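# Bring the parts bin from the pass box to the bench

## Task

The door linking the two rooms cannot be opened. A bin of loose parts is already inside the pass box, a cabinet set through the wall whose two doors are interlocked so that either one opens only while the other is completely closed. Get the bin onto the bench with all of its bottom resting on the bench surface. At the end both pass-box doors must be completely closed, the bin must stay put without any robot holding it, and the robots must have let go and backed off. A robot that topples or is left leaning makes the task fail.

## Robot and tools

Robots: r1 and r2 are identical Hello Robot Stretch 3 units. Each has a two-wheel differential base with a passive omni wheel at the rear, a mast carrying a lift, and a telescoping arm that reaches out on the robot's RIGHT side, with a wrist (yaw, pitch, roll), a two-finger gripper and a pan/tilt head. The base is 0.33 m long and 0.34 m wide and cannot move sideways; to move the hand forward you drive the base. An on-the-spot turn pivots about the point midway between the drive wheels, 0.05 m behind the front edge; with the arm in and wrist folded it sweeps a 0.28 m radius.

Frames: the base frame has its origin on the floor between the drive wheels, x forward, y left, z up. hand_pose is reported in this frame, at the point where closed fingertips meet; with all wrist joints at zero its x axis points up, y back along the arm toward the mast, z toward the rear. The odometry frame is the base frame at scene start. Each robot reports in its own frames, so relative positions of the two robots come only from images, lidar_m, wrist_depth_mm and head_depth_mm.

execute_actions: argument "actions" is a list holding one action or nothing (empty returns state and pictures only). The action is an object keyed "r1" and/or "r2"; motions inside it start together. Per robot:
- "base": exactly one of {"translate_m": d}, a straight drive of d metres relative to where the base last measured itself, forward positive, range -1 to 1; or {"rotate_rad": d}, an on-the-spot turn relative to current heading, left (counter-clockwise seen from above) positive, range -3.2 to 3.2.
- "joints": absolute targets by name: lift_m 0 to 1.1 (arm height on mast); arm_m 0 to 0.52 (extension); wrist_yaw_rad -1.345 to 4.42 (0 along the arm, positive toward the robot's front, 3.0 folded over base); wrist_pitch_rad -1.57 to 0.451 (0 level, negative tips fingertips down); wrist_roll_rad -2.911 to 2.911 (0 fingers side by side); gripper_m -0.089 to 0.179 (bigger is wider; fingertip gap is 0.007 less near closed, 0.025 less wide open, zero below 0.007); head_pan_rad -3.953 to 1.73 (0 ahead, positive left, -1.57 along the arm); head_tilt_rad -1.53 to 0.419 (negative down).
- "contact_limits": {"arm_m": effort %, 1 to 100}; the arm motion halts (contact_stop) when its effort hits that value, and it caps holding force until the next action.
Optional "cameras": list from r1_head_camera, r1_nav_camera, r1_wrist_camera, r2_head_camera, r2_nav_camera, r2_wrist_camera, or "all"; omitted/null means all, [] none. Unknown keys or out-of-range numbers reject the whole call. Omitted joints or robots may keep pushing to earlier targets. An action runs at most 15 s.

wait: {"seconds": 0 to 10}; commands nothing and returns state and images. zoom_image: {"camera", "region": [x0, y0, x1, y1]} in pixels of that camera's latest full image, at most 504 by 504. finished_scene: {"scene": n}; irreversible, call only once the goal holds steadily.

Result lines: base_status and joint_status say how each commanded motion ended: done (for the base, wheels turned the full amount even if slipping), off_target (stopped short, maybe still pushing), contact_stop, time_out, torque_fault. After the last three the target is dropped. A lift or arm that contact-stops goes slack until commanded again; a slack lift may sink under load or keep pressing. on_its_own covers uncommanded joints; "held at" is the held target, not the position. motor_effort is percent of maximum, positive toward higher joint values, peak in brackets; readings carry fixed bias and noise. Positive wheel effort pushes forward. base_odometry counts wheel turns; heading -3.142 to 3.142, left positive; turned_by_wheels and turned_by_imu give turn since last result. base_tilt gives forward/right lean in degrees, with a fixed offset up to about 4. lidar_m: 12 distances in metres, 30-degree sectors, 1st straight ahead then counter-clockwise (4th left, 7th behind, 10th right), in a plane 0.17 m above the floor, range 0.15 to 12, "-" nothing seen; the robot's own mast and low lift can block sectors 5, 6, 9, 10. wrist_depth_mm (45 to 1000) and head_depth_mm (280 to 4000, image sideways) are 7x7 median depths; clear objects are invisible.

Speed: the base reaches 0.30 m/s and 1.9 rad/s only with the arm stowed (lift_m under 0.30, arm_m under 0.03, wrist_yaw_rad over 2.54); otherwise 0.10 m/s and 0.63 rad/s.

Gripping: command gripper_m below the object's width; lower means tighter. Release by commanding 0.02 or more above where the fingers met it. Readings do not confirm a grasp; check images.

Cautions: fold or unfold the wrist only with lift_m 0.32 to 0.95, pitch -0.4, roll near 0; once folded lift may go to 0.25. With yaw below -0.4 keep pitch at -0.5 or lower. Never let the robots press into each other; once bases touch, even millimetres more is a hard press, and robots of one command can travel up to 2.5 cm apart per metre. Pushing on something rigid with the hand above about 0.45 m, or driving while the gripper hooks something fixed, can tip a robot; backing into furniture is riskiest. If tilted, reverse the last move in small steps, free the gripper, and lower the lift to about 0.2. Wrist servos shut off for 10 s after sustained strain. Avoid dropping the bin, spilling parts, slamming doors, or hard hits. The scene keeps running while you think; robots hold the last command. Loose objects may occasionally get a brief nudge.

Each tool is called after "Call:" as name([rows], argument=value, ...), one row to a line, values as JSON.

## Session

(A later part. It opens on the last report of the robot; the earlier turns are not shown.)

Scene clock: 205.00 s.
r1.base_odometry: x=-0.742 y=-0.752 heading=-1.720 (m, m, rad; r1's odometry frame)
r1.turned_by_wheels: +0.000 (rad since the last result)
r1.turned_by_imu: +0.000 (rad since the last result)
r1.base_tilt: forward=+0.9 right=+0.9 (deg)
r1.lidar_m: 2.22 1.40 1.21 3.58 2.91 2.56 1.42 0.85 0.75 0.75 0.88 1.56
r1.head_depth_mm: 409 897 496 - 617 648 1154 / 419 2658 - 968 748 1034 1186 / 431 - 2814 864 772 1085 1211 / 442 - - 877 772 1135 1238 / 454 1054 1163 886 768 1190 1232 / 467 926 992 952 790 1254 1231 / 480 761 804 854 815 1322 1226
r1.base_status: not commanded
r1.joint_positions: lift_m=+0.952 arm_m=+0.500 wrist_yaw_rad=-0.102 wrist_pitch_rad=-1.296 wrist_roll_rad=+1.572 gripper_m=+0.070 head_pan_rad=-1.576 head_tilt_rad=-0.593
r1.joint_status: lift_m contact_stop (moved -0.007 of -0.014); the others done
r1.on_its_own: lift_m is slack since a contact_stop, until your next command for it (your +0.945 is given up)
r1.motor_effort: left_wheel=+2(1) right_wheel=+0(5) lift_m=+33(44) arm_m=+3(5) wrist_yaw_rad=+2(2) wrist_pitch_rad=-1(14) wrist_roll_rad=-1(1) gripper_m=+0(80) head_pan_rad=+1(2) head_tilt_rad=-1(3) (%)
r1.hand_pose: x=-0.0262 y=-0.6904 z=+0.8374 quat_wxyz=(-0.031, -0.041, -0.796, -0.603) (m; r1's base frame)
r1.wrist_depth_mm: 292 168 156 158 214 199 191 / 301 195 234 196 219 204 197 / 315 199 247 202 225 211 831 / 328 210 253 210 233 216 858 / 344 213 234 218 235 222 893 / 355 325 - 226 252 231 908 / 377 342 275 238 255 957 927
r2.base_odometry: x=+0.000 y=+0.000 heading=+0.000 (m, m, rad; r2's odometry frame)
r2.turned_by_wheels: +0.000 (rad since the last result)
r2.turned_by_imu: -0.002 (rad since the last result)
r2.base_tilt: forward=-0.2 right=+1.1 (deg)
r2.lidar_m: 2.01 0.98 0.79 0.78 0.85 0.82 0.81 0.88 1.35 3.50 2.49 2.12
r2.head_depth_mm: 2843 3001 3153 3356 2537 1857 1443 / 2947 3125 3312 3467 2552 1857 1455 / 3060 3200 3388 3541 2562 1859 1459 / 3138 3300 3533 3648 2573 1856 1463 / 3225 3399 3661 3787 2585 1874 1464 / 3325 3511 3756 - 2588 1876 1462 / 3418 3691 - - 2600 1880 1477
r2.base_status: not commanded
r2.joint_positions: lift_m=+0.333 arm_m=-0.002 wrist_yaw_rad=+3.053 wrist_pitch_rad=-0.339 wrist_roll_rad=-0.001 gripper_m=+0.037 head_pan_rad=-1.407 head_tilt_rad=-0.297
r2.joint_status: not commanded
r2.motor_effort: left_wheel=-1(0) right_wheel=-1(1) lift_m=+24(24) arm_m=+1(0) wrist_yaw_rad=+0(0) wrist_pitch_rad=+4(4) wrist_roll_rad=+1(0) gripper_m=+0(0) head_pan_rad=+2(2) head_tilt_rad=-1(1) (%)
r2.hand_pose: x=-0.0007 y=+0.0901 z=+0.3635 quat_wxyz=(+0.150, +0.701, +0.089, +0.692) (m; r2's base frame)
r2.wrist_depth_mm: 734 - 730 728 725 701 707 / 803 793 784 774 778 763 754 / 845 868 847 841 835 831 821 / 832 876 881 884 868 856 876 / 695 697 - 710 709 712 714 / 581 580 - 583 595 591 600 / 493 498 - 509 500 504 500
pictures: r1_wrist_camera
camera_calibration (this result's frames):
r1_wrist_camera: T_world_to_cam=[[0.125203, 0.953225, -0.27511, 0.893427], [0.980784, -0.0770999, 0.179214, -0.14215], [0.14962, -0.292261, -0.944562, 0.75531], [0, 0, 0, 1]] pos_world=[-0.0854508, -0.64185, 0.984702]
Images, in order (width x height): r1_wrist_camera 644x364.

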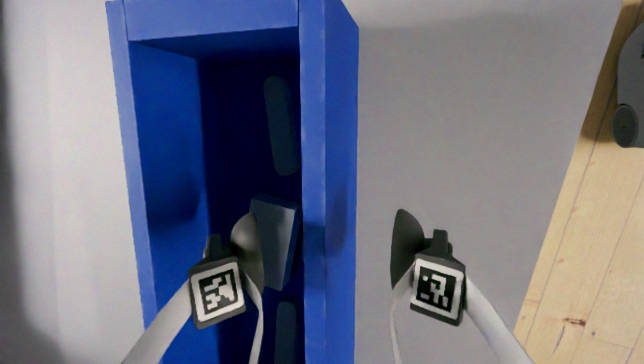

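Call:
execute_actions([
  {"r1":{"base":{"rotate_rad":-0.07},"joints":{"lift_m":0.97,"arm_m":0.485}}},
], cameras=["r1_wrist_camera"])

Call:
execute_actions([
  {"r1":{"joints":{"lift_m":0.915}}},
], cameras=["r1_head_camera","r1_wrist_camera"])

Scene clock: 212.20 s.
r1.base_odometry: x=-0.742 y=-0.752 heading=-1.790 (m, m, rad; r1's odometry frame)
r1.turned_by_wheels: -0.070 (rad since the last result)
r1.turned_by_imu: -0.071 (rad since the last result)
r1.base_tilt: forward=+0.8 right=+0.9 (deg)
r1.lidar_m: 2.21 2.51 1.21 3.58 3.04 2.57 1.61 0.88 0.75 0.75 0.85 1.39
r1.head_depth_mm: 409 449 - - 570 579 1162 / 417 924 - 682 650 1047 1188 / 425 - 1969 968 773 1079 1212 / 433 - - 886 770 1118 1229 / 442 - 2271 892 766 1159 1234 / 451 1022 1116 877 768 1205 1232 / 460 861 905 914 788 1250 1227
r1.base_status: done
r1.joint_positions: lift_m=+0.970 arm_m=+0.485 wrist_yaw_rad=-0.102 wrist_pitch_rad=-1.297 wrist_roll_rad=+1.572 gripper_m=+0.070 head_pan_rad=-1.576 head_tilt_rad=-0.593
r1.joint_status: all done
r1.motor_effort: left_wheel=+3(9) right_wheel=-2(6) lift_m=+45(48) arm_m=-4(5) wrist_yaw_rad=+2(2) wrist_pitch_rad=-1(1) wrist_roll_rad=-1(1) gripper_m=+0(0) head_pan_rad=+1(2) head_tilt_rad=-3(2) (%)
r1.hand_pose: x=-0.0262 y=-0.6757 z=+0.8549 quat_wxyz=(-0.031, -0.041, -0.796, -0.604) (m; r1's base frame)
r1.wrist_depth_mm: 313 290 266 248 230 215 823 / 327 300 275 255 236 220 836 / 337 232 184 205 244 226 872 / 353 231 276 233 249 234 888 / 367 333 275 231 253 243 890 / 386 350 - 249 271 603 941 / 402 369 270 259 273 - 951
r2.base_odometry: x=+0.000 y=+0.000 heading=+0.000 (m, m, rad; r2's odometry frame)
r2.turned_by_wheels: +0.000 (rad since the last result)
r2.turned_by_imu: -0.002 (rad since the last result)
r2.base_tilt: forward=-0.1 right=+1.0 (deg)
r2.lidar_m: 2.01 0.98 0.78 0.78 0.85 0.82 0.81 0.88 1.35 3.51 2.49 2.12
r2.head_depth_mm: 2894 3026 3208 3329 2531 1845 1452 / 2959 3128 3251 3496 2544 1846 1464 / 3079 3195 3342 3575 2599 1878 1461 / 3134 3287 3439 3659 2572 1879 1463 / 3261 3413 3657 3821 2596 1879 1467 / 3305 3525 3744 - 2600 1875 1471 / 3454 3625 - - 2641 1872 1474
r2.base_status: not commanded
r2.joint_positions: lift_m=+0.333 arm_m=-0.002 wrist_yaw_rad=+3.053 wrist_pitch_rad=-0.339 wrist_roll_rad=-0.001 gripper_m=+0.037 head_pan_rad=-1.407 head_tilt_rad=-0.297
r2.joint_status: not commanded
r2.motor_effort: left_wheel=+0(0) right_wheel=+0(1) lift_m=+24(24) arm_m=+1(0) wrist_yaw_rad=+1(0) wrist_pitch_rad=+4(4) wrist_roll_rad=+0(0) gripper_m=+0(0) head_pan_rad=+2(3) head_tilt_rad=-1(1) (%)
r2.hand_pose: x=-0.0007 y=+0.0901 z=+0.3635 quat_wxyz=(+0.150, +0.701, +0.089, +0.692) (m; r2's base frame)
r2.wrist_depth_mm: 738 - 724 712 720 719 706 / 795 795 774 777 761 751 755 / 855 851 836 835 828 823 811 / 826 881 882 869 867 854 852 / 687 685 - 704 710 720 724 / 571 579 - 580 588 593 594 / 492 490 - 514 500 500 506
pictures: r1_wrist_camera
camera_calibration (this result's frames):
r1_wrist_camera: T_world_to_cam=[[0.125009, 0.953486, -0.274294, 0.883759], [0.980787, -0.0770272, 0.179233, -0.144153], [0.149768, -0.29143, -0.944795, 0.776853], [0, 0, 0, 1]] pos_world=[-0.0854423, -0.627358, 1.00221]
Images, in order (width x height): r1_wrist_camera 644x364.

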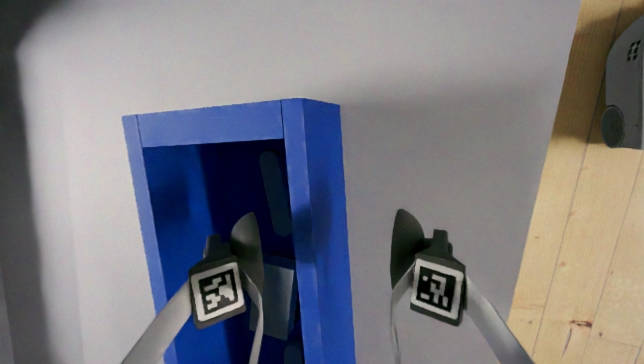

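Scene clock: 213.53 s.
r1.base_odometry: x=-0.742 y=-0.752 heading=-1.790 (m, m, rad; r1's odometry frame)
r1.turned_by_wheels: +0.000 (rad since the last result)
r1.turned_by_imu: +0.000 (rad since the last result)
r1.base_tilt: forward=+0.8 right=+0.9 (deg)
r1.lidar_m: 2.21 2.52 1.21 3.57 3.01 2.56 1.60 0.88 0.75 0.75 0.85 1.39
r1.head_depth_mm: 410 448 486 - - 610 1162 / 417 941 656 934 660 1044 1186 / 426 - - 927 772 1081 1207 / 434 - - 791 756 1116 1225 / 442 - 1197 881 767 1161 1235 / 451 1022 1116 877 764 1204 1227 / 461 861 902 912 788 1245 1229
r1.base_status: not commanded
r1.joint_positions: lift_m=+0.915 arm_m=+0.485 wrist_yaw_rad=-0.102 wrist_pitch_rad=-1.297 wrist_roll_rad=+1.572 gripper_m=+0.070 head_pan_rad=-1.576 head_tilt_rad=-0.593
r1.joint_status: all done
r1.motor_effort: left_wheel=+3(3) right_wheel=-1(2) lift_m=+20(38) arm_m=-4(4) wrist_yaw_rad=+2(2) wrist_pitch_rad=-1(1) wrist_roll_rad=-1(1) gripper_m=-1(0) head_pan_rad=+0(1) head_tilt_rad=-2(1) (%)
r1.hand_pose: x=-0.0262 y=-0.6757 z=+0.8009 quat_wxyz=(-0.031, -0.041, -0.796, -0.604) (m; r1's base frame)
r1.wrist_depth_mm: 245 227 209 194 180 169 160 / 256 235 213 198 186 173 164 / 144 133 123 198 190 178 171 / 160 198 207 201 195 183 836 / 166 196 176 198 199 187 848 / 296 196 131 195 214 191 876 / 315 186 202 193 215 203 894
r2.base_odometry: x=+0.000 y=+0.000 heading=+0.000 (m, m, rad; r2's odometry frame)
r2.turned_by_wheels: +0.000 (rad since the last result)
r2.turned_by_imu: +0.000 (rad since the last result)
r2.base_tilt: forward=-0.2 right=+1.0 (deg)
r2.lidar_m: 2.01 0.98 0.78 0.78 0.85 0.82 0.81 0.88 1.35 3.50 2.49 2.12
r2.head_depth_mm: 2873 3057 3161 3376 2523 1841 1464 / 2953 3110 3259 3468 2546 1849 1462 / 3026 3260 3373 3590 2560 1845 1461 / 3146 3344 3515 3625 2549 1864 1465 / 3190 3424 3579 3791 2580 1867 1465 / 3362 3478 3725 - 2595 1879 1469 / 3440 3674 - - 2598 1888 1472
r2.base_status: not commanded
r2.joint_positions: lift_m=+0.333 arm_m=-0.002 wrist_yaw_rad=+3.053 wrist_pitch_rad=-0.339 wrist_roll_rad=-0.001 gripper_m=+0.037 head_pan_rad=-1.407 head_tilt_rad=-0.297
r2.joint_status: not commanded
r2.motor_effort: left_wheel=+0(0) right_wheel=+0(2) lift_m=+24(24) arm_m=+0(0) wrist_yaw_rad=+0(0) wrist_pitch_rad=+4(4) wrist_roll_rad=+0(0) gripper_m=+0(0) head_pan_rad=+2(2) head_tilt_rad=-2(1) (%)
r2.hand_pose: x=-0.0007 y=+0.0901 z=+0.3635 quat_wxyz=(+0.150, +0.701, +0.089, +0.692) (m; r2's base frame)
r2.wrist_depth_mm: 735 - 726 722 724 710 703 / 794 803 793 766 770 763 747 / 839 860 850 842 830 838 819 / 835 885 874 861 874 874 856 / 695 690 - 698 710 715 718 / 572 589 - 584 596 592 596 / 487 491 - 516 501 507 514
pictures: r1_head_camera (sideways: a quarter turn clockwise sets it upright), r1_wrist_camera
camera_calibration (this result's frames):
r1_head_camera: T_world_to_cam=[[-0.00960813, 0.535184, -0.844681, 1.12057], [0.999514, -0.0199169, -0.0239886, 0.0268313], [-0.0296617, -0.844501, -0.534732, 0.650585], [0, 0, 0, 1]] pos_world=[0.00324587, -0.0497577, 1.29506]
r1_wrist_camera: T_world_to_cam=[[0.125009, 0.953486, -0.274294, 0.868942], [0.980787, -0.0770276, 0.179233, -0.134472], [0.149768, -0.29143, -0.944795, 0.725819], [0, 0, 0, 1]] pos_world=[-0.0854423, -0.627357, 0.948198]
Images, in order (width x height): r1_head_camera 896x504, r1_wrist_camera 644x364.

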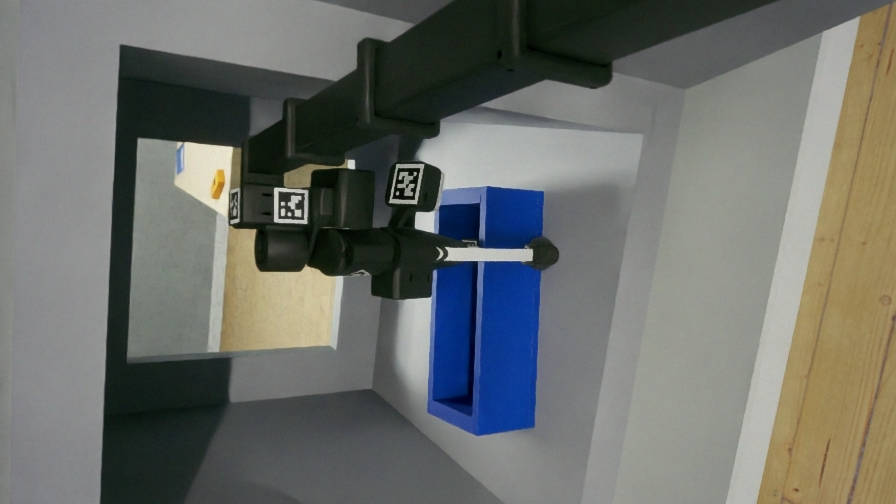

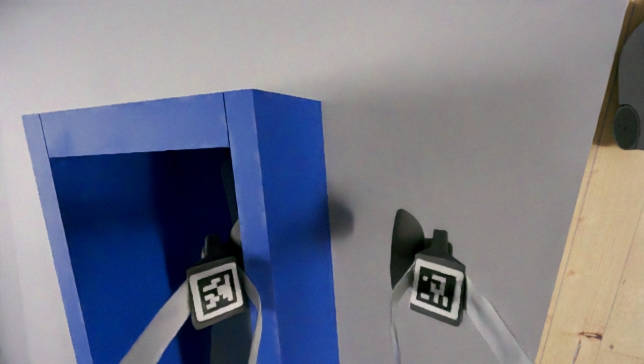

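Call:
execute_actions([
  {"r1":{"joints":{"gripper_m":-0.05,"arm_m":0.505}}},
], cameras=[])

Call:
execute_actions([
  {"r1":{"joints":{"lift_m":0.95}}},
], cameras=["r1_head_camera","r1_wrist_camera"])

Scene clock: 219.33 s.
r1.base_odometry: x=-0.742 y=-0.752 heading=-1.790 (m, m, rad; r1's odometry frame)
r1.turned_by_wheels: +0.000 (rad since the last result)
r1.turned_by_imu: -0.001 (rad since the last result)
r1.base_tilt: forward=+0.8 right=+0.9 (deg)
r1.lidar_m: 2.21 2.52 1.21 3.58 3.04 2.57 1.60 0.88 0.75 0.75 0.85 1.39
r1.head_depth_mm: 410 449 486 - - 609 1164 / 418 944 649 913 661 1045 1187 / 426 - 1132 929 772 1081 1206 / 434 - - 857 770 1114 1226 / 442 - 1200 865 768 1163 1234 / 451 1022 1119 852 765 1204 1233 / 460 861 905 912 789 1246 1228
r1.base_status: not commanded
r1.joint_positions: lift_m=+0.915 arm_m=+0.505 wrist_yaw_rad=-0.100 wrist_pitch_rad=-1.301 wrist_roll_rad=+1.567 gripper_m=-0.049 head_pan_rad=-1.576 head_tilt_rad=-0.593
r1.joint_status: all done
r1.motor_effort: left_wheel=+1(3) right_wheel=+3(2) lift_m=+20(20) arm_m=+3(3) wrist_yaw_rad=+1(1) wrist_pitch_rad=+0(4) wrist_roll_rad=+2(2) gripper_m=-29(100) head_pan_rad=+1(1) head_tilt_rad=-2(2) (%)
r1.hand_pose: x=-0.0260 y=-0.6944 z=+0.8008 quat_wxyz=(-0.028, -0.039, -0.795, -0.605) (m; r1's base frame)
r1.wrist_depth_mm: 246 228 209 194 181 169 159 / 256 233 211 194 186 174 163 / 130 125 118 115 190 178 167 / 136 166 209 156 196 182 174 / 287 165 215 120 200 188 180 / 296 164 223 124 203 193 855 / 313 162 191 188 216 197 893
r2.base_odometry: x=+0.000 y=+0.000 heading=+0.000 (m, m, rad; r2's odometry frame)
r2.turned_by_wheels: +0.000 (rad since the last result)
r2.turned_by_imu: -0.002 (rad since the last result)
r2.base_tilt: forward=-0.2 right=+1.1 (deg)
r2.lidar_m: 2.01 0.98 0.79 0.78 0.85 0.82 0.81 0.88 1.35 3.51 2.49 2.12
r2.head_depth_mm: 2857 2997 3167 3306 2536 1844 1447 / 2895 3074 3290 3504 2571 1844 1457 / 3036 3233 3373 3527 2555 1849 1461 / 3127 3310 3517 3645 2556 1868 1464 / 3271 3407 3593 3842 2614 1874 1463 / 3330 3488 3759 - 2584 1875 1468 / 3485 3644 - - 2619 1875 1488
r2.base_status: not commanded
r2.joint_positions: lift_m=+0.333 arm_m=-0.002 wrist_yaw_rad=+3.053 wrist_pitch_rad=-0.339 wrist_roll_rad=-0.001 gripper_m=+0.037 head_pan_rad=-1.407 head_tilt_rad=-0.297
r2.joint_status: not commanded
r2.motor_effort: left_wheel=+0(0) right_wheel=-1(1) lift_m=+24(24) arm_m=+0(1) wrist_yaw_rad=+1(0) wrist_pitch_rad=+5(4) wrist_roll_rad=+1(1) gripper_m=+0(1) head_pan_rad=+2(2) head_tilt_rad=-1(1) (%)
r2.hand_pose: x=-0.0007 y=+0.0901 z=+0.3635 quat_wxyz=(+0.150, +0.701, +0.089, +0.692) (m; r2's base frame)
r2.wrist_depth_mm: 745 - 720 720 713 706 702 / 802 807 774 773 767 770 764 / 839 861 849 839 829 831 820 / 831 883 890 866 867 857 867 / 695 693 - 697 718 716 720 / 573 572 - 587 591 588 595 / 495 491 - 509 503 506 506
pictures: none
No camera images: the call's "cameras" was empty. Leave "cameras" out to get every camera's image.

Scene clock: 220.47 s.
r1.base_odometry: x=-0.742 y=-0.752 heading=-1.790 (m, m, rad; r1's odometry frame)
r1.turned_by_wheels: +0.000 (rad since the last result)
r1.turned_by_imu: +0.000 (rad since the last result)
r1.base_tilt: forward=+0.8 right=+0.9 (deg)
r1.lidar_m: 2.21 2.51 1.21 3.58 3.04 2.57 1.60 0.89 0.75 0.75 0.85 1.38
r1.head_depth_mm: 410 449 476 - 595 581 1165 / 417 933 - 779 650 1043 1189 / 425 - 2687 893 772 1081 1206 / 433 - - 786 769 1117 1225 / 442 - 2278 853 768 1157 1232 / 451 1021 1119 863 766 1204 1231 / 460 862 904 910 789 1250 1229
r1.base_status: not commanded
r1.joint_positions: lift_m=+0.949 arm_m=+0.505 wrist_yaw_rad=-0.100 wrist_pitch_rad=-1.316 wrist_roll_rad=+1.567 gripper_m=-0.043 head_pan_rad=-1.576 head_tilt_rad=-0.593
r1.joint_status: all done
r1.on_its_own: gripper_m is held at -0.044, not at your -0.050, by its stall guard, which is still easing
r1.motor_effort: left_wheel=+4(3) right_wheel=+0(4) lift_m=+50(49) arm_m=+3(3) wrist_yaw_rad=+0(0) wrist_pitch_rad=+5(5) wrist_roll_rad=+2(2) gripper_m=-25(29) head_pan_rad=+1(2) head_tilt_rad=-3(3) (%)
r1.hand_pose: x=-0.0256 y=-0.6905 z=+0.8339 quat_wxyz=(-0.029, -0.038, -0.790, -0.611) (m; r1's base frame)
r1.wrist_depth_mm: 279 261 242 225 212 198 189 / 287 261 241 225 218 204 193 / 115 112 107 105 223 209 201 / 133 163 201 194 230 214 835 / 134 165 216 118 233 220 901 / 338 166 226 124 238 225 914 / 356 167 205 231 254 236 934
r2.base_odometry: x=+0.000 y=+0.000 heading=+0.000 (m, m, rad; r2's odometry frame)
r2.turned_by_wheels: +0.000 (rad since the last result)
r2.turned_by_imu: +0.000 (rad since the last result)
r2.base_tilt: forward=-0.2 right=+1.1 (deg)
r2.lidar_m: 2.00 0.98 0.78 0.78 0.85 0.82 0.81 0.88 1.34 3.51 2.49 2.13
r2.head_depth_mm: 2856 3010 3171 3285 2547 1853 1451 / 2999 3065 3314 3430 2540 1843 1454 / 3008 3214 3387 3536 2558 1861 1465 / 3123 3280 3545 3642 2569 1876 1459 / 3205 3384 3642 3810 2569 1881 1469 / 3329 3516 3805 - 2588 1869 1469 / 3409 3683 - - 2599 1890 1473
r2.base_status: not commanded
r2.joint_positions: lift_m=+0.333 arm_m=-0.002 wrist_yaw_rad=+3.053 wrist_pitch_rad=-0.339 wrist_roll_rad=-0.001 gripper_m=+0.037 head_pan_rad=-1.407 head_tilt_rad=-0.297
r2.joint_status: not commanded
r2.motor_effort: left_wheel=+0(0) right_wheel=-1(1) lift_m=+24(24) arm_m=+0(1) wrist_yaw_rad=+0(0) wrist_pitch_rad=+4(4) wrist_roll_rad=+1(1) gripper_m=+0(0) head_pan_rad=+2(2) head_tilt_rad=-1(1) (%)
r2.hand_pose: x=-0.0007 y=+0.0901 z=+0.3635 quat_wxyz=(+0.150, +0.701, +0.089, +0.692) (m; r2's base frame)
r2.wrist_depth_mm: 738 - 721 727 717 712 700 / 790 797 782 778 769 770 758 / 844 866 853 852 844 830 823 / 837 879 879 881 869 861 863 / 693 697 - 706 709 719 733 / 576 574 - 583 598 593 596 / 488 488 - 517 500 503 506
pictures: r1_head_camera (sideways: a quarter turn clockwise sets it upright), r1_wrist_camera
camera_calibration (this result's frames):
r1_head_camera: T_world_to_cam=[[-0.00960819, 0.535184, -0.844681, 1.12057], [0.999514, -0.0199168, -0.0239886, 0.0268313], [-0.0296616, -0.844501, -0.534732, 0.650585], [0, 0, 0, 1]] pos_world=[0.00324588, -0.0497577, 1.29506]
r1_wrist_camera: T_world_to_cam=[[0.118058, 0.959296, -0.256543, 0.881077], [0.981264, -0.0730869, 0.17827, -0.138544], [0.152263, -0.272782, -0.94995, 0.769863], [0, 0, 0, 1]] pos_world=[-0.0852918, -0.645334, 0.982063]
Images, in order (width x height): r1_head_camera 896x504, r1_wrist_camera 644x364.

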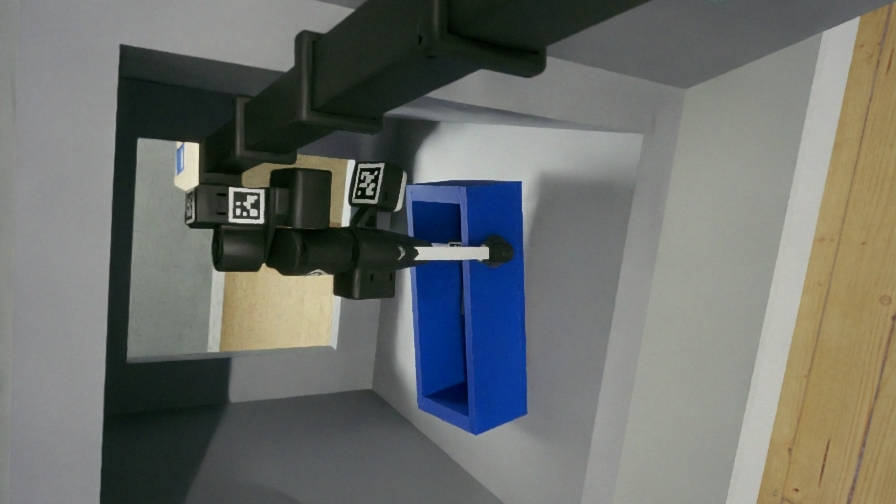

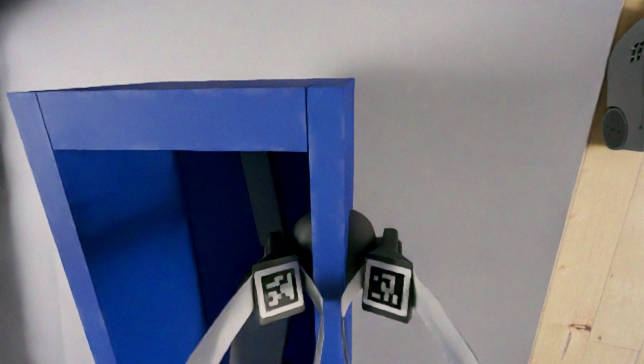

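Call:
execute_actions([
  {"r1":{"joints":{"lift_m":0.917}}},
], cameras=[])

Call:
execute_actions([
  {"r1":{"joints":{"gripper_m":0.06}}},
], cameras=[])

Call:
execute_actions([
  {"r1":{"joints":{"lift_m":0.97}}},
], cameras=[])

Call:
execute_actions([
  {"r1":{"base":{"rotate_rad":0.1}}},
], cameras=["r1_head_camera","r1_wrist_camera"])

Scene clock: 227.87 s.
r1.base_odometry: x=-0.742 y=-0.752 heading=-1.790 (m, m, rad; r1's odometry frame)
r1.turned_by_wheels: +0.000 (rad since the last result)
r1.turned_by_imu: -0.001 (rad since the last result)
r1.base_tilt: forward=+0.8 right=+0.9 (deg)
r1.lidar_m: 2.21 2.51 1.21 3.58 3.02 2.57 1.60 0.89 0.75 0.75 0.85 1.39
r1.head_depth_mm: 409 449 485 - - 608 1163 / 417 945 731 930 659 1045 1183 / 425 - 1134 925 773 1080 1211 / 433 - - 858 770 1119 1220 / 442 - 1200 868 767 1158 1237 / 450 1019 1114 869 766 1197 1231 / 460 862 906 912 788 1248 1227
r1.base_status: not commanded
r1.joint_positions: lift_m=+0.917 arm_m=+0.505 wrist_yaw_rad=-0.100 wrist_pitch_rad=-1.313 wrist_roll_rad=+1.572 gripper_m=-0.034 head_pan_rad=-1.576 head_tilt_rad=-0.593
r1.joint_status: all done
r1.on_its_own: gripper_m is held at -0.035, not at your -0.050, by its stall guard, which is not easing now
r1.motor_effort: left_wheel=+2(3) right_wheel=+1(1) lift_m=+22(45) arm_m=+3(3) wrist_yaw_rad=+0(0) wrist_pitch_rad=+4(5) wrist_roll_rad=-1(2) gripper_m=-21(21) head_pan_rad=+2(1) head_tilt_rad=-2(2) (%)
r1.hand_pose: x=-0.0257 y=-0.6912 z=+0.8021 quat_wxyz=(-0.031, -0.040, -0.791, -0.610) (m; r1's base frame)
r1.wrist_depth_mm: 243 226 208 194 182 171 161 / 247 224 208 193 186 175 165 / 126 122 118 114 191 180 170 / 135 167 207 167 198 185 177 / 137 167 215 121 202 189 844 / 293 167 221 124 204 195 860 / 307 167 191 185 220 201 891
r2.base_odometry: x=+0.000 y=+0.000 heading=+0.000 (m, m, rad; r2's odometry frame)
r2.turned_by_wheels: +0.000 (rad since the last result)
r2.turned_by_imu: -0.002 (rad since the last result)
r2.base_tilt: forward=-0.1 right=+1.1 (deg)
r2.lidar_m: 2.01 0.98 0.79 0.78 0.85 0.82 0.81 0.88 1.35 3.51 2.49 2.12
r2.head_depth_mm: 2885 2983 3161 3346 2559 1849 1452 / 2927 3096 3296 3416 2546 1849 1455 / 3018 3200 3376 3553 2544 1861 1460 / 3153 3314 3519 3703 2570 1872 1465 / 3224 3411 3635 3797 2601 1869 1459 / 3409 3576 3763 - 2593 1871 1471 / 3402 3652 - - 2579 1883 1481
r2.base_status: not commanded
r2.joint_positions: lift_m=+0.333 arm_m=-0.002 wrist_yaw_rad=+3.053 wrist_pitch_rad=-0.339 wrist_roll_rad=-0.001 gripper_m=+0.037 head_pan_rad=-1.407 head_tilt_rad=-0.297
r2.joint_status: not commanded
r2.motor_effort: left_wheel=+0(0) right_wheel=-1(1) lift_m=+24(24) arm_m=+1(1) wrist_yaw_rad=+0(0) wrist_pitch_rad=+4(4) wrist_roll_rad=+1(0) gripper_m=+0(0) head_pan_rad=+2(2) head_tilt_rad=-1(1) (%)
r2.hand_pose: x=-0.0007 y=+0.0901 z=+0.3635 quat_wxyz=(+0.150, +0.701, +0.089, +0.692) (m; r2's base frame)
r2.wrist_depth_mm: 736 - 723 708 720 704 711 / 795 806 778 777 775 767 758 / 851 864 858 841 832 833 817 / 835 870 877 866 855 872 870 / 695 700 - 707 718 716 719 / 579 577 - 589 589 592 598 / 489 492 - 511 497 504 503
pictures: none
No camera images: the call's "cameras" was empty. Leave "cameras" out to get every camera's image.

Scene clock: 229.30 s.
r1.base_odometry: x=-0.742 y=-0.752 heading=-1.790 (m, m, rad; r1's odometry frame)
r1.turned_by_wheels: +0.000 (rad since the last result)
r1.turned_by_imu: +0.000 (rad since the last result)
r1.base_tilt: forward=+0.8 right=+0.9 (deg)
r1.lidar_m: 2.21 2.52 1.21 3.57 3.04 2.57 1.61 0.88 0.75 0.75 0.85 1.39
r1.head_depth_mm: 410 449 485 - - 610 1165 / 417 942 731 928 659 1045 1188 / 425 - 1133 929 771 1080 1210 / 434 - - 867 770 1117 1221 / 442 - 1198 877 768 1155 1237 / 451 1021 1119 874 766 1204 1235 / 460 862 905 915 787 1247 1227
r1.base_status: not commanded
r1.joint_positions: lift_m=+0.917 arm_m=+0.505 wrist_yaw_rad=-0.100 wrist_pitch_rad=-1.297 wrist_roll_rad=+1.572 gripper_m=+0.060 head_pan_rad=-1.576 head_tilt_rad=-0.593
r1.joint_status: all done
r1.motor_effort: left_wheel=+2(2) right_wheel=-1(0) lift_m=+22(22) arm_m=+3(3) wrist_yaw_rad=+1(0) wrist_pitch_rad=-1(4) wrist_roll_rad=-1(1) gripper_m=+0(80) head_pan_rad=+1(1) head_tilt_rad=-2(2) (%)
r1.hand_pose: x=-0.0261 y=-0.6953 z=+0.8028 quat_wxyz=(-0.031, -0.041, -0.796, -0.603) (m; r1's base frame)
r1.wrist_depth_mm: 246 230 211 195 182 171 160 / 256 228 210 194 186 175 164 / 266 139 127 118 192 179 168 / 280 169 218 135 197 183 174 / 290 170 224 139 200 190 180 / 302 172 - 173 - 194 859 / 315 172 214 178 216 198 902
r2.base_odometry: x=+0.000 y=+0.000 heading=+0.000 (m, m, rad; r2's odometry frame)
r2.turned_by_wheels: +0.000 (rad since the last result)
r2.turned_by_imu: +0.000 (rad since the last result)
r2.base_tilt: forward=-0.1 right=+1.1 (deg)
r2.lidar_m: 2.01 0.98 0.78 0.78 0.85 0.82 0.81 0.88 1.35 3.51 2.49 2.12
r2.head_depth_mm: 2855 3006 3162 3323 2526 1857 1443 / 2966 3109 3251 3444 2564 1848 1465 / 3022 3216 3408 3544 2572 1843 1458 / 3130 3269 3491 3689 2616 1847 1463 / 3216 3394 3648 3838 2575 1877 1463 / 3312 3534 3754 - 2588 1877 1475 / 3425 3646 - - 2614 1890 1472
r2.base_status: not commanded
r2.joint_positions: lift_m=+0.333 arm_m=-0.002 wrist_yaw_rad=+3.053 wrist_pitch_rad=-0.339 wrist_roll_rad=-0.001 gripper_m=+0.037 head_pan_rad=-1.407 head_tilt_rad=-0.297
r2.joint_status: not commanded
r2.motor_effort: left_wheel=+0(0) right_wheel=-2(1) lift_m=+24(24) arm_m=+0(1) wrist_yaw_rad=+0(0) wrist_pitch_rad=+4(4) wrist_roll_rad=+1(1) gripper_m=+0(0) head_pan_rad=+2(2) head_tilt_rad=-1(1) (%)
r2.hand_pose: x=-0.0007 y=+0.0901 z=+0.3635 quat_wxyz=(+0.150, +0.701, +0.089, +0.692) (m; r2's base frame)
r2.wrist_depth_mm: 732 - 724 720 712 702 702 / 793 796 781 776 765 765 764 / 852 846 858 836 818 822 819 / 833 860 878 876 870 870 872 / 690 698 - 710 722 707 718 / 572 578 - 587 587 590 597 / 493 495 - 516 502 501 507
pictures: none
No camera images: the call's "cameras" was empty. Leave "cameras" out to get every camera's image.

Scene clock: 230.60 s.
r1.base_odometry: x=-0.742 y=-0.752 heading=-1.790 (m, m, rad; r1's odometry frame)
r1.turned_by_wheels: +0.000 (rad since the last result)
r1.turned_by_imu: +0.000 (rad since the last result)
r1.base_tilt: forward=+0.8 right=+1.0 (deg)
r1.lidar_m: 2.21 2.52 1.21 3.58 3.03 2.56 1.60 0.88 0.75 0.75 0.85 1.38
r1.head_depth_mm: 410 449 - - 570 581 1164 / 417 927 1082 681 649 1042 1185 / 425 - 2700 1004 773 1083 1210 / 434 - - 887 770 1117 1226 / 443 - 1200 883 768 1158 1236 / 451 1024 1117 870 767 1203 1230 / 460 863 905 913 787 1245 1229
r1.base_status: not commanded
r1.joint_positions: lift_m=+0.970 arm_m=+0.505 wrist_yaw_rad=-0.100 wrist_pitch_rad=-1.297 wrist_roll_rad=+1.572 gripper_m=+0.060 head_pan_rad=-1.576 head_tilt_rad=-0.593
r1.joint_status: all done
r1.motor_effort: left_wheel=+2(2) right_wheel=+0(1) lift_m=+45(46) arm_m=+2(2) wrist_yaw_rad=+0(1) wrist_pitch_rad=-1(1) wrist_roll_rad=-1(1) gripper_m=+0(0) head_pan_rad=+2(2) head_tilt_rad=-2(1) (%)
r1.hand_pose: x=-0.0261 y=-0.6953 z=+0.8549 quat_wxyz=(-0.031, -0.041, -0.796, -0.604) (m; r1's base frame)
r1.wrist_depth_mm: 314 291 267 247 229 214 205 / 327 299 270 252 235 220 211 / 343 310 187 171 242 227 220 / 356 322 255 252 249 232 873 / 370 335 238 254 252 239 906 / 387 346 - 243 - 244 945 / 401 369 264 253 273 259 963
r2.base_odometry: x=+0.000 y=+0.000 heading=+0.000 (m, m, rad; r2's odometry frame)
r2.turned_by_wheels: +0.000 (rad since the last result)
r2.turned_by_imu: +0.000 (rad since the last result)
r2.base_tilt: forward=-0.1 right=+1.0 (deg)
r2.lidar_m: 2.01 0.98 0.79 0.78 0.85 0.82 0.81 0.88 1.35 3.50 2.50 2.12
r2.head_depth_mm: 2856 2998 3274 3349 2562 1848 1454 / 2954 3116 3282 3456 2533 1859 1453 / 3010 3223 3383 3551 2542 1851 1465 / 3108 3315 3511 3666 2575 1869 1465 / 3261 3447 3661 3798 2583 1883 1469 / 3332 3515 3776 - 2606 1872 1467 / 3443 3674 - - 2618 1888 1472
r2.base_status: not commanded
r2.joint_positions: lift_m=+0.333 arm_m=-0.002 wrist_yaw_rad=+3.053 wrist_pitch_rad=-0.339 wrist_roll_rad=-0.001 gripper_m=+0.037 head_pan_rad=-1.407 head_tilt_rad=-0.297
r2.joint_status: not commanded
r2.motor_effort: left_wheel=+0(0) right_wheel=-1(1) lift_m=+24(24) arm_m=+0(1) wrist_yaw_rad=+0(1) wrist_pitch_rad=+4(4) wrist_roll_rad=+0(0) gripper_m=+0(0) head_pan_rad=+2(3) head_tilt_rad=-1(1) (%)
r2.hand_pose: x=-0.0007 y=+0.0901 z=+0.3635 quat_wxyz=(+0.150, +0.701, +0.089, +0.692) (m; r2's base frame)
r2.wrist_depth_mm: 744 - 729 720 712 695 703 / 795 796 780 766 774 762 761 / 853 872 840 846 818 835 814 / 857 881 880 873 864 866 862 / 705 690 - 712 717 721 718 / 573 579 - 585 593 591 591 / 487 496 - 517 501 510 504
pictures: none
No camera images: the call's "cameras" was empty. Leave "cameras" out to get every camera's image.

Scene clock: 231.53 s.
r1.base_odometry: x=-0.742 y=-0.752 heading=-1.690 (m, m, rad; r1's odometry frame)
r1.turned_by_wheels: +0.100 (rad since the last result)
r1.turned_by_imu: +0.101 (rad since the last result)
r1.base_tilt: forward=+0.8 right=+0.9 (deg)
r1.lidar_m: 2.22 1.40 1.21 3.60 2.87 2.56 1.35 0.84 0.75 0.75 0.90 1.66
r1.head_depth_mm: 409 927 - - 611 670 1143 / 421 - 1118 1014 775 1036 1179 / 433 - 3395 883 773 1088 1209 / 446 - - 891 769 1144 1238 / 460 1038 1135 881 792 1207 1240 / 475 872 935 942 818 1284 1234 / 489 727 769 818 816 1350 1225
r1.base_status: done
r1.joint_positions: lift_m=+0.970 arm_m=+0.505 wrist_yaw_rad=-0.100 wrist_pitch_rad=-1.297 wrist_roll_rad=+1.572 gripper_m=+0.060 head_pan_rad=-1.576 head_tilt_rad=-0.593
r1.joint_status: not commanded
r1.motor_effort: left_wheel=-1(6) right_wheel=+2(7) lift_m=+45(46) arm_m=+3(2) wrist_yaw_rad=+1(1) wrist_pitch_rad=-1(1) wrist_roll_rad=-1(1) gripper_m=+0(0) head_pan_rad=+3(1) head_tilt_rad=-2(2) (%)
r1.hand_pose: x=-0.0261 y=-0.6953 z=+0.8549 quat_wxyz=(-0.031, -0.041, -0.796, -0.604) (m; r1's base frame)
r1.wrist_depth_mm: 312 289 224 192 227 215 206 / 327 298 252 239 235 220 213 / 338 308 260 234 242 225 849 / 352 324 251 229 249 232 886 / 366 332 247 239 254 243 904 / 386 348 - 271 - 251 927 / 392 368 276 279 273 972 951
r2.base_odometry: x=+0.000 y=+0.000 heading=+0.000 (m, m, rad; r2's odometry frame)
r2.turned_by_wheels: +0.000 (rad since the last result)
r2.turned_by_imu: +0.000 (rad since the last result)
r2.base_tilt: forward=-0.1 right=+1.2 (deg)
r2.lidar_m: 2.01 0.98 0.79 0.78 0.85 0.82 0.81 0.88 1.35 3.51 2.50 2.12
r2.head_depth_mm: 2864 3047 3163 3321 2561 1859 1451 / 2950 3156 3310 3466 2560 1845 1466 / 3064 3190 3441 3583 2578 1858 1462 / 3120 3341 3489 3709 2564 1864 1458 / 3218 3404 3610 3825 2570 1870 1477 / 3337 3548 3752 - 2559 1868 1465 / 3399 3651 - - 2620 1882 1477
r2.base_status: not commanded
r2.joint_positions: lift_m=+0.333 arm_m=-0.002 wrist_yaw_rad=+3.053 wrist_pitch_rad=-0.339 wrist_roll_rad=-0.001 gripper_m=+0.037 head_pan_rad=-1.407 head_tilt_rad=-0.297
r2.joint_status: not commanded
r2.motor_effort: left_wheel=+0(0) right_wheel=-1(1) lift_m=+24(24) arm_m=+1(2) wrist_yaw_rad=+0(0) wrist_pitch_rad=+4(4) wrist_roll_rad=+0(0) gripper_m=+0(0) head_pan_rad=+2(3) head_tilt_rad=-1(1) (%)
r2.hand_pose: x=-0.0007 y=+0.0901 z=+0.3635 quat_wxyz=(+0.150, +0.701, +0.089, +0.692) (m; r2's base frame)
r2.wrist_depth_mm: 740 - 720 719 716 712 700 / 797 804 787 772 753 762 756 / 836 866 852 848 832 819 826 / 827 873 885 877 855 859 860 / 698 698 - 709 716 723 722 / 577 583 - 585 588 592 601 / 495 495 - 509 502 507 502
pictures: r1_head_camera (sideways: a quarter turn clockwise sets it upright), r1_wrist_camera
camera_calibration (this result's frames):
r1_head_camera: T_world_to_cam=[[-0.00960819, 0.535184, -0.844681, 1.12057], [0.999514, -0.0199168, -0.0239886, 0.0268313], [-0.0296616, -0.844501, -0.534732, 0.650585], [0, 0, 0, 1]] pos_world=[0.00324588, -0.0497577, 1.29506]
r1_wrist_camera: T_world_to_cam=[[0.12377, 0.953543, -0.274659, 0.902736], [0.980885, -0.075683, 0.179268, -0.144812], [0.150153, -0.291597, -0.944683, 0.770954], [0, 0, 0, 1]] pos_world=[-0.0854493, -0.646949, 1.00221]
Images, in order (width x height): r1_head_camera 896x504, r1_wrist_camera 644x364.

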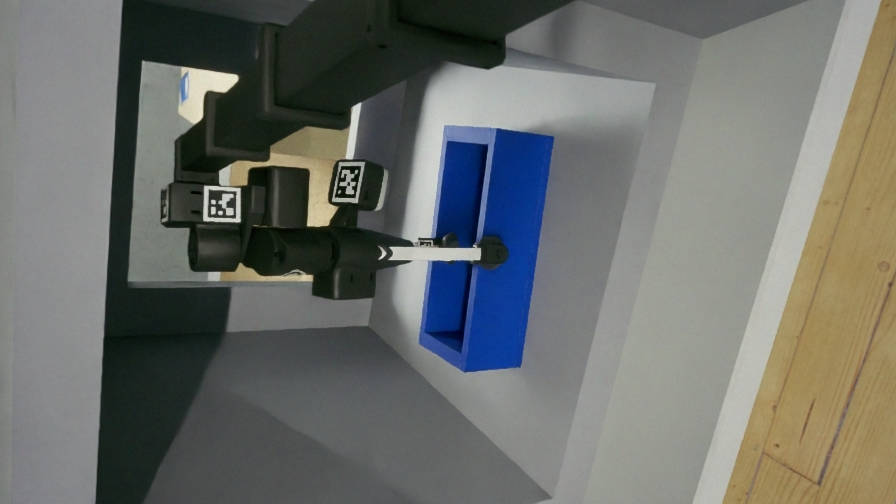

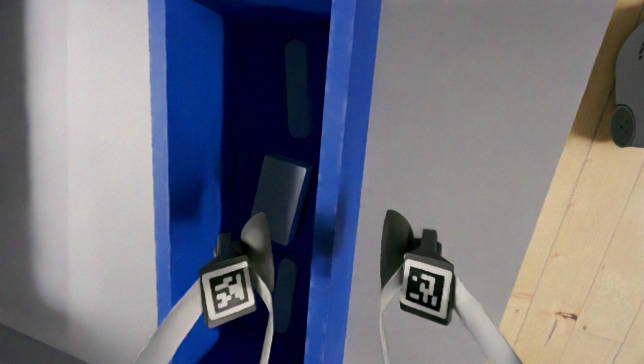

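Call:
execute_actions([
  {"r1":{"base":{"rotate_rad":0.025},"joints":{"arm_m":0.49}}},
], cameras=[])

Call:
execute_actions([
  {"r1":{"joints":{"lift_m":0.917}}},
], cameras=["r1_wrist_camera"])

Call:
execute_actions([
  {"r1":{"joints":{"gripper_m":-0.06,"arm_m":0.505}}},
], cameras=[])

Call:
execute_actions([
  {"r1":{"joints":{"lift_m":0.95}}},
], cameras=["r1_head_camera","r1_wrist_camera"])

Scene clock: 239.37 s.
r1.base_odometry: x=-0.742 y=-0.752 heading=-1.665 (m, m, rad; r1's odometry frame)
r1.turned_by_wheels: +0.025 (rad since the last result)
r1.turned_by_imu: +0.025 (rad since the last result)
r1.base_tilt: forward=+0.8 right=+0.9 (deg)
r1.lidar_m: 2.22 1.40 1.21 3.61 2.83 2.56 1.31 0.83 0.75 0.75 0.92 1.75
r1.head_depth_mm: 410 944 - - 627 676 1135 / 423 - 1116 994 773 1034 1175 / 436 - 3377 882 772 1091 1213 / 450 1085 - 892 770 1155 1236 / 465 1025 1117 885 792 1227 1231 / 481 833 894 916 817 1304 1229 / 499 699 742 790 836 1363 1226
r1.base_status: done
r1.joint_positions: lift_m=+0.970 arm_m=+0.490 wrist_yaw_rad=-0.100 wrist_pitch_rad=-1.297 wrist_roll_rad=+1.572 gripper_m=+0.060 head_pan_rad=-1.576 head_tilt_rad=-0.593
r1.joint_status: all done
r1.motor_effort: left_wheel=-1(9) right_wheel=+2(9) lift_m=+45(45) arm_m=-4(4) wrist_yaw_rad=+0(1) wrist_pitch_rad=-1(1) wrist_roll_rad=-1(1) gripper_m=+0(0) head_pan_rad=+2(2) head_tilt_rad=-2(2) (%)
r1.hand_pose: x=-0.0261 y=-0.6808 z=+0.8549 quat_wxyz=(-0.031, -0.041, -0.796, -0.604) (m; r1's base frame)
r1.wrist_depth_mm: 310 210 248 207 231 215 810 / 329 217 257 225 235 220 847 / 339 227 261 217 242 229 880 / 352 235 246 237 250 238 865 / 372 241 278 264 254 921 899 / 386 252 - 254 - 976 937 / 384 366 263 284 273 - 954
r2.base_odometry: x=+0.000 y=+0.000 heading=+0.000 (m, m, rad; r2's odometry frame)
r2.turned_by_wheels: +0.000 (rad since the last result)
r2.turned_by_imu: -0.002 (rad since the last result)
r2.base_tilt: forward=-0.2 right=+1.0 (deg)
r2.lidar_m: 2.00 0.98 0.78 0.78 0.85 0.82 0.81 0.88 1.35 3.50 2.49 2.12
r2.head_depth_mm: 2843 3035 3220 3367 2548 1847 1456 / 2954 3122 3284 3430 2527 1867 1454 / 3003 3185 3340 3550 2537 1866 1458 / 3148 3299 3532 3659 2581 1842 1459 / 3229 3462 3647 3761 2595 1873 1467 / 3320 3528 3778 - 2594 1864 1478 / 3440 3681 - - 2648 1894 1477
r2.base_status: not commanded
r2.joint_positions: lift_m=+0.333 arm_m=-0.002 wrist_yaw_rad=+3.053 wrist_pitch_rad=-0.339 wrist_roll_rad=-0.001 gripper_m=+0.037 head_pan_rad=-1.407 head_tilt_rad=-0.297
r2.joint_status: not commanded
r2.motor_effort: left_wheel=+0(0) right_wheel=+0(1) lift_m=+24(24) arm_m=+1(1) wrist_yaw_rad=+0(0) wrist_pitch_rad=+4(4) wrist_roll_rad=+0(0) gripper_m=+0(0) head_pan_rad=+2(2) head_tilt_rad=-1(1) (%)
r2.hand_pose: x=-0.0007 y=+0.0901 z=+0.3635 quat_wxyz=(+0.150, +0.701, +0.089, +0.692) (m; r2's base frame)
r2.wrist_depth_mm: 736 - 723 718 717 713 712 / 783 798 784 769 772 768 753 / 855 875 852 839 839 825 821 / 824 872 876 878 854 865 863 / 692 704 - 706 716 725 705 / 575 584 - 578 589 594 593 / 491 495 - 514 498 504 511
pictures: none
No camera images: the call's "cameras" was empty. Leave "cameras" out to get every camera's image.

Scene clock: 240.67 s.
r1.base_odometry: x=-0.742 y=-0.752 heading=-1.665 (m, m, rad; r1's odometry frame)
r1.turned_by_wheels: +0.000 (rad since the last result)
r1.turned_by_imu: +0.000 (rad since the last result)
r1.base_tilt: forward=+0.9 right=+0.9 (deg)
r1.lidar_m: 2.22 1.40 1.21 3.60 2.84 2.56 1.30 0.83 0.75 0.75 0.92 1.75
r1.head_depth_mm: 410 943 1004 - - 1005 1135 / 423 - 2683 847 773 1034 1175 / 436 - 1163 866 774 1093 1210 / 450 - - 875 769 1150 1238 / 465 1022 1114 881 790 1225 1238 / 481 837 896 918 818 1304 1231 / 498 700 740 790 837 1361 1225
r1.base_status: not commanded
r1.joint_positions: lift_m=+0.918 arm_m=+0.490 wrist_yaw_rad=-0.100 wrist_pitch_rad=-1.280 wrist_roll_rad=+1.572 gripper_m=+0.060 head_pan_rad=-1.576 head_tilt_rad=-0.593
r1.joint_status: all done
r1.motor_effort: left_wheel=-2(2) right_wheel=+2(3) lift_m=+19(40) arm_m=-4(4) wrist_yaw_rad=+0(1) wrist_pitch_rad=-6(8) wrist_roll_rad=-1(1) gripper_m=-2(4) head_pan_rad=+2(2) head_tilt_rad=-2(2) (%)
r1.hand_pose: x=-0.0266 y=-0.6850 z=+0.8037 quat_wxyz=(-0.030, -0.041, -0.801, -0.597) (m; r1's base frame)
r1.wrist_depth_mm: 146 172 202 131 182 170 159 / 150 178 208 142 188 174 166 / 154 182 213 154 192 179 789 / 284 188 186 168 198 182 833 / 297 194 195 186 201 189 851 / 315 199 134 207 - 196 876 / 327 195 243 227 217 934 885
r2.base_odometry: x=+0.000 y=+0.000 heading=+0.000 (m, m, rad; r2's odometry frame)
r2.turned_by_wheels: +0.000 (rad since the last result)
r2.turned_by_imu: +0.000 (rad since the last result)
r2.base_tilt: forward=-0.2 right=+1.2 (deg)
r2.lidar_m: 2.00 0.98 0.79 0.78 0.85 0.82 0.81 0.88 1.35 3.50 2.50 2.12
r2.head_depth_mm: 2866 3014 3187 3336 2546 1848 1459 / 2961 3131 3302 3447 2542 1844 1457 / 3071 3168 3337 3567 2560 1851 1459 / 3106 3312 3479 3620 2577 1865 1469 / 3227 3419 3633 3771 2605 1869 1463 / 3321 3493 3738 - 2590 1866 1467 / 3468 3614 - - 2629 1867 1473
r2.base_status: not commanded
r2.joint_positions: lift_m=+0.333 arm_m=-0.002 wrist_yaw_rad=+3.053 wrist_pitch_rad=-0.339 wrist_roll_rad=-0.001 gripper_m=+0.037 head_pan_rad=-1.407 head_tilt_rad=-0.297
r2.joint_status: not commanded
r2.motor_effort: left_wheel=+0(0) right_wheel=-1(0) lift_m=+24(24) arm_m=+0(1) wrist_yaw_rad=+0(0) wrist_pitch_rad=+4(4) wrist_roll_rad=+1(1) gripper_m=+0(0) head_pan_rad=+2(2) head_tilt_rad=-1(1) (%)
r2.hand_pose: x=-0.0007 y=+0.0901 z=+0.3635 quat_wxyz=(+0.150, +0.701, +0.089, +0.692) (m; r2's base frame)
r2.wrist_depth_mm: 742 - 734 715 710 708 701 / 802 795 770 782 772 761 762 / 845 863 833 838 839 831 831 / 835 871 889 875 871 859 878 / 694 691 - 712 711 706 723 / 575 576 - 584 593 595 601 / 489 492 - 510 500 506 510
pictures: r1_wrist_camera
camera_calibration (this result's frames):
r1_wrist_camera: T_world_to_cam=[[0.123289, 0.948886, -0.290542, 0.888468], [0.981183, -0.07272, 0.178861, -0.132076], [0.14859, -0.307127, -0.939997, 0.711204], [0, 0, 0, 1]] pos_world=[-0.0856255, -0.63423, 0.95029]
Images, in order (width x height): r1_wrist_camera 644x364.

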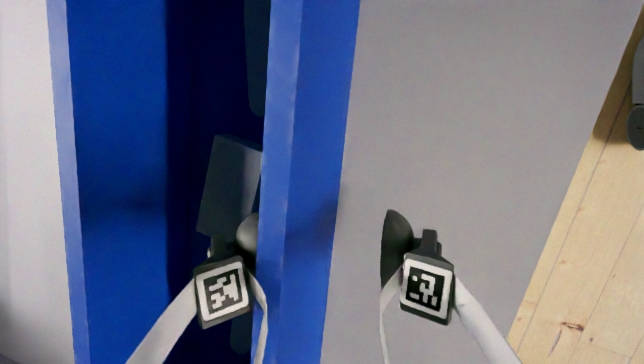

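Scene clock: 242.33 s.
r1.base_odometry: x=-0.742 y=-0.752 heading=-1.665 (m, m, rad; r1's odometry frame)
r1.turned_by_wheels: +0.000 (rad since the last result)
r1.turned_by_imu: +0.000 (rad since the last result)
r1.base_tilt: forward=+0.8 right=+0.9 (deg)
r1.lidar_m: 2.22 1.40 1.21 3.60 2.83 2.57 1.31 0.83 0.75 0.75 0.92 1.75
r1.head_depth_mm: 411 945 1005 - - 1003 1134 / 423 - 2700 835 769 1033 1174 / 436 - 1153 866 773 1089 1214 / 450 - - 858 769 1152 1241 / 465 1023 1115 867 792 1226 1233 / 481 835 899 918 819 1304 1230 / 499 701 744 790 834 1357 1227
r1.base_status: not commanded
r1.joint_positions: lift_m=+0.918 arm_m=+0.505 wrist_yaw_rad=-0.104 wrist_pitch_rad=-1.294 wrist_roll_rad=+1.580 gripper_m=-0.059 head_pan_rad=-1.576 head_tilt_rad=-0.593
r1.joint_status: all done
r1.motor_effort: left_wheel=-2(2) right_wheel=+3(4) lift_m=+19(19) arm_m=+2(3) wrist_yaw_rad=+3(4) wrist_pitch_rad=-2(6) wrist_roll_rad=-5(6) gripper_m=-32(99) head_pan_rad=+1(1) head_tilt_rad=-2(2) (%)
r1.hand_pose: x=-0.0263 y=-0.6960 z=+0.8031 quat_wxyz=(-0.034, -0.044, -0.796, -0.602) (m; r1's base frame)
r1.wrist_depth_mm: 127 155 194 128 183 171 160 / 130 157 200 150 187 176 164 / 269 160 203 172 192 179 172 / 280 162 178 172 199 184 808 / 292 166 212 124 202 189 861 / 308 168 229 126 205 196 861 / 325 171 225 224 221 206 924
r2.base_odometry: x=+0.000 y=+0.000 heading=+0.000 (m, m, rad; r2's odometry frame)
r2.turned_by_wheels: +0.000 (rad since the last result)
r2.turned_by_imu: +0.000 (rad since the last result)
r2.base_tilt: forward=-0.1 right=+1.1 (deg)
r2.lidar_m: 2.01 0.98 0.79 0.78 0.85 0.82 0.81 0.88 1.35 3.50 2.49 2.12
r2.head_depth_mm: 2909 3021 3203 3376 2546 1863 1458 / 2940 3140 3263 3482 2548 1855 1461 / 3010 3192 3405 3563 2591 1862 1459 / 3107 3304 3496 3668 2556 1866 1458 / 3245 3435 3691 3805 2599 1878 1465 / 3349 3560 3770 - 2602 1879 1477 / 3457 3655 - - 2623 1894 1473
r2.base_status: not commanded
r2.joint_positions: lift_m=+0.333 arm_m=-0.002 wrist_yaw_rad=+3.053 wrist_pitch_rad=-0.339 wrist_roll_rad=-0.001 gripper_m=+0.037 head_pan_rad=-1.407 head_tilt_rad=-0.297
r2.joint_status: not commanded
r2.motor_effort: left_wheel=+0(0) right_wheel=-2(0) lift_m=+24(24) arm_m=+0(1) wrist_yaw_rad=+0(0) wrist_pitch_rad=+4(5) wrist_roll_rad=+0(1) gripper_m=+0(0) head_pan_rad=+2(2) head_tilt_rad=-1(1) (%)
r2.hand_pose: x=-0.0007 y=+0.0901 z=+0.3635 quat_wxyz=(+0.150, +0.701, +0.089, +0.692) (m; r2's base frame)
r2.wrist_depth_mm: 731 - 725 729 714 711 702 / 790 799 775 777 773 755 766 / 853 861 862 843 811 843 818 / 829 870 883 871 866 869 872 / 688 696 - 701 714 719 720 / 570 584 - 581 589 596 598 / 490 494 - 512 499 505 504
pictures: none
No camera images: the call's "cameras" was empty. Leave "cameras" out to get every camera's image.

Scene clock: 243.70 s.
r1.base_odometry: x=-0.742 y=-0.752 heading=-1.665 (m, m, rad; r1's odometry frame)
r1.turned_by_wheels: +0.000 (rad since the last result)
r1.turned_by_imu: +0.000 (rad since the last result)
r1.base_tilt: forward=+0.8 right=+1.0 (deg)
r1.lidar_m: 2.22 1.40 1.21 3.59 2.83 2.56 1.31 0.83 0.75 0.75 0.92 1.74
r1.head_depth_mm: 410 945 982 - 634 675 1137 / 422 - - 931 776 1034 1179 / 436 - 3191 846 773 1093 1213 / 450 - - 810 770 1155 1240 / 465 1021 1117 810 792 1220 1232 / 480 835 895 916 819 1305 1229 / 498 700 742 790 834 1356 1227
r1.base_status: not commanded
r1.joint_positions: lift_m=+0.949 arm_m=+0.505 wrist_yaw_rad=-0.101 wrist_pitch_rad=-1.315 wrist_roll_rad=+1.575 gripper_m=-0.052 head_pan_rad=-1.576 head_tilt_rad=-0.593
r1.joint_status: all done
r1.on_its_own: gripper_m is held at -0.053, not at your -0.060, by its stall guard, which is still easing
r1.motor_effort: left_wheel=-1(2) right_wheel=+2(3) lift_m=+50(56) arm_m=+2(2) wrist_yaw_rad=+1(4) wrist_pitch_rad=+5(6) wrist_roll_rad=-2(6) gripper_m=-30(32) head_pan_rad=+1(1) head_tilt_rad=-2(2) (%)
r1.hand_pose: x=-0.0257 y=-0.6906 z=+0.8339 quat_wxyz=(-0.032, -0.041, -0.790, -0.611) (m; r1's base frame)
r1.wrist_depth_mm: 134 163 198 134 211 198 190 / 134 163 202 137 216 203 196 / 301 164 208 189 224 208 844 / 313 164 180 174 230 216 882 / 329 165 186 124 233 224 901 / 340 165 226 127 235 235 914 / 355 165 229 222 255 - 956
r2.base_odometry: x=+0.000 y=+0.000 heading=+0.000 (m, m, rad; r2's odometry frame)
r2.turned_by_wheels: +0.000 (rad since the last result)
r2.turned_by_imu: +0.000 (rad since the last result)
r2.base_tilt: forward=-0.2 right=+1.0 (deg)
r2.lidar_m: 2.01 0.98 0.79 0.78 0.85 0.82 0.81 0.88 1.35 3.50 2.49 2.12
r2.head_depth_mm: 2900 3023 3169 3366 2546 1844 1454 / 2988 3126 3262 3436 2562 1848 1456 / 3023 3189 3446 3500 2555 1871 1457 / 3119 3346 3569 3664 2602 1850 1463 / 3248 3429 3621 3839 2600 1854 1466 / 3320 3474 3768 - 2615 1883 1473 / 3445 3610 - - 2605 1882 1482
r2.base_status: not commanded
r2.joint_positions: lift_m=+0.333 arm_m=-0.002 wrist_yaw_rad=+3.053 wrist_pitch_rad=-0.339 wrist_roll_rad=-0.001 gripper_m=+0.037 head_pan_rad=-1.407 head_tilt_rad=-0.297
r2.joint_status: not commanded
r2.motor_effort: left_wheel=+0(0) right_wheel=-1(1) lift_m=+24(24) arm_m=+1(0) wrist_yaw_rad=+0(0) wrist_pitch_rad=+4(5) wrist_roll_rad=+1(1) gripper_m=+0(0) head_pan_rad=+2(2) head_tilt_rad=-2(1) (%)
r2.hand_pose: x=-0.0007 y=+0.0901 z=+0.3635 quat_wxyz=(+0.150, +0.701, +0.089, +0.692) (m; r2's base frame)
r2.wrist_depth_mm: 727 - 720 728 718 704 705 / 805 791 791 776 770 769 751 / 853 865 843 834 839 832 822 / 834 873 874 884 873 862 861 / 696 709 - 704 716 707 723 / 569 584 - 579 596 591 597 / 490 492 - 509 500 504 505
pictures: r1_head_camera (sideways: a quarter turn clockwise sets it upright), r1_wrist_camera
camera_calibration (this result's frames):
r1_head_camera: T_world_to_cam=[[-0.00960806, 0.535184, -0.844681, 1.12057], [0.999514, -0.0199171, -0.0239886, 0.0268313], [-0.0296618, -0.844501, -0.534732, 0.650585], [0, 0, 0, 1]] pos_world=[0.00324587, -0.0497577, 1.29506]
r1_wrist_camera: T_world_to_cam=[[0.12736, 0.958039, -0.256789, 0.880758], [0.980193, -0.0819847, 0.180276, -0.14634], [0.151658, -0.274663, -0.949505, 0.768171], [0, 0, 0, 1]] pos_world=[-0.0852307, -0.64481, 0.981933]
Images, in order (width x height): r1_head_camera 896x504, r1_wrist_camera 644x364.

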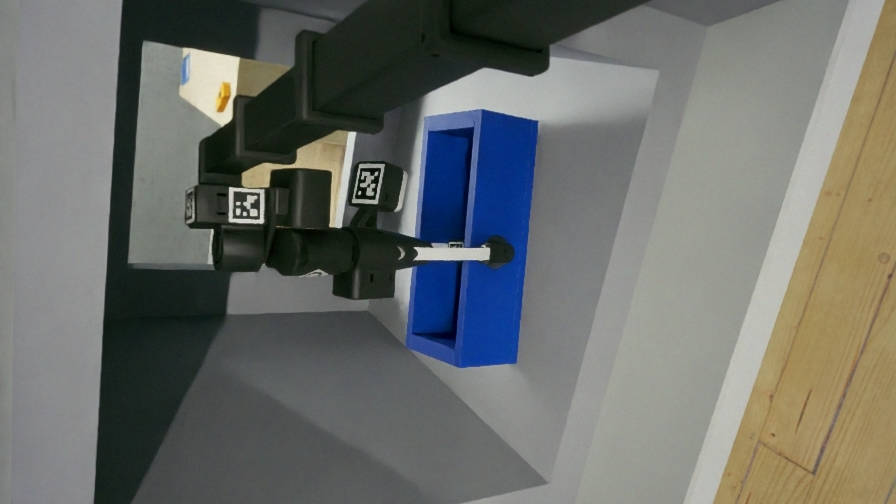

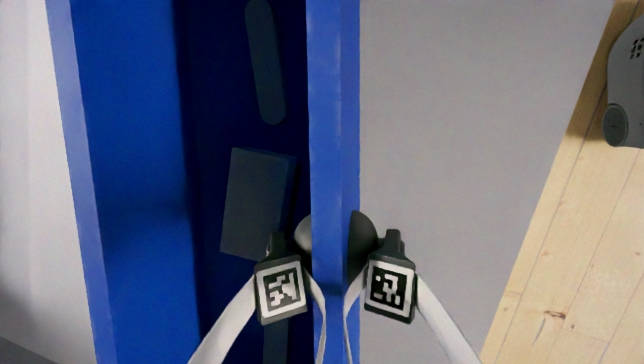

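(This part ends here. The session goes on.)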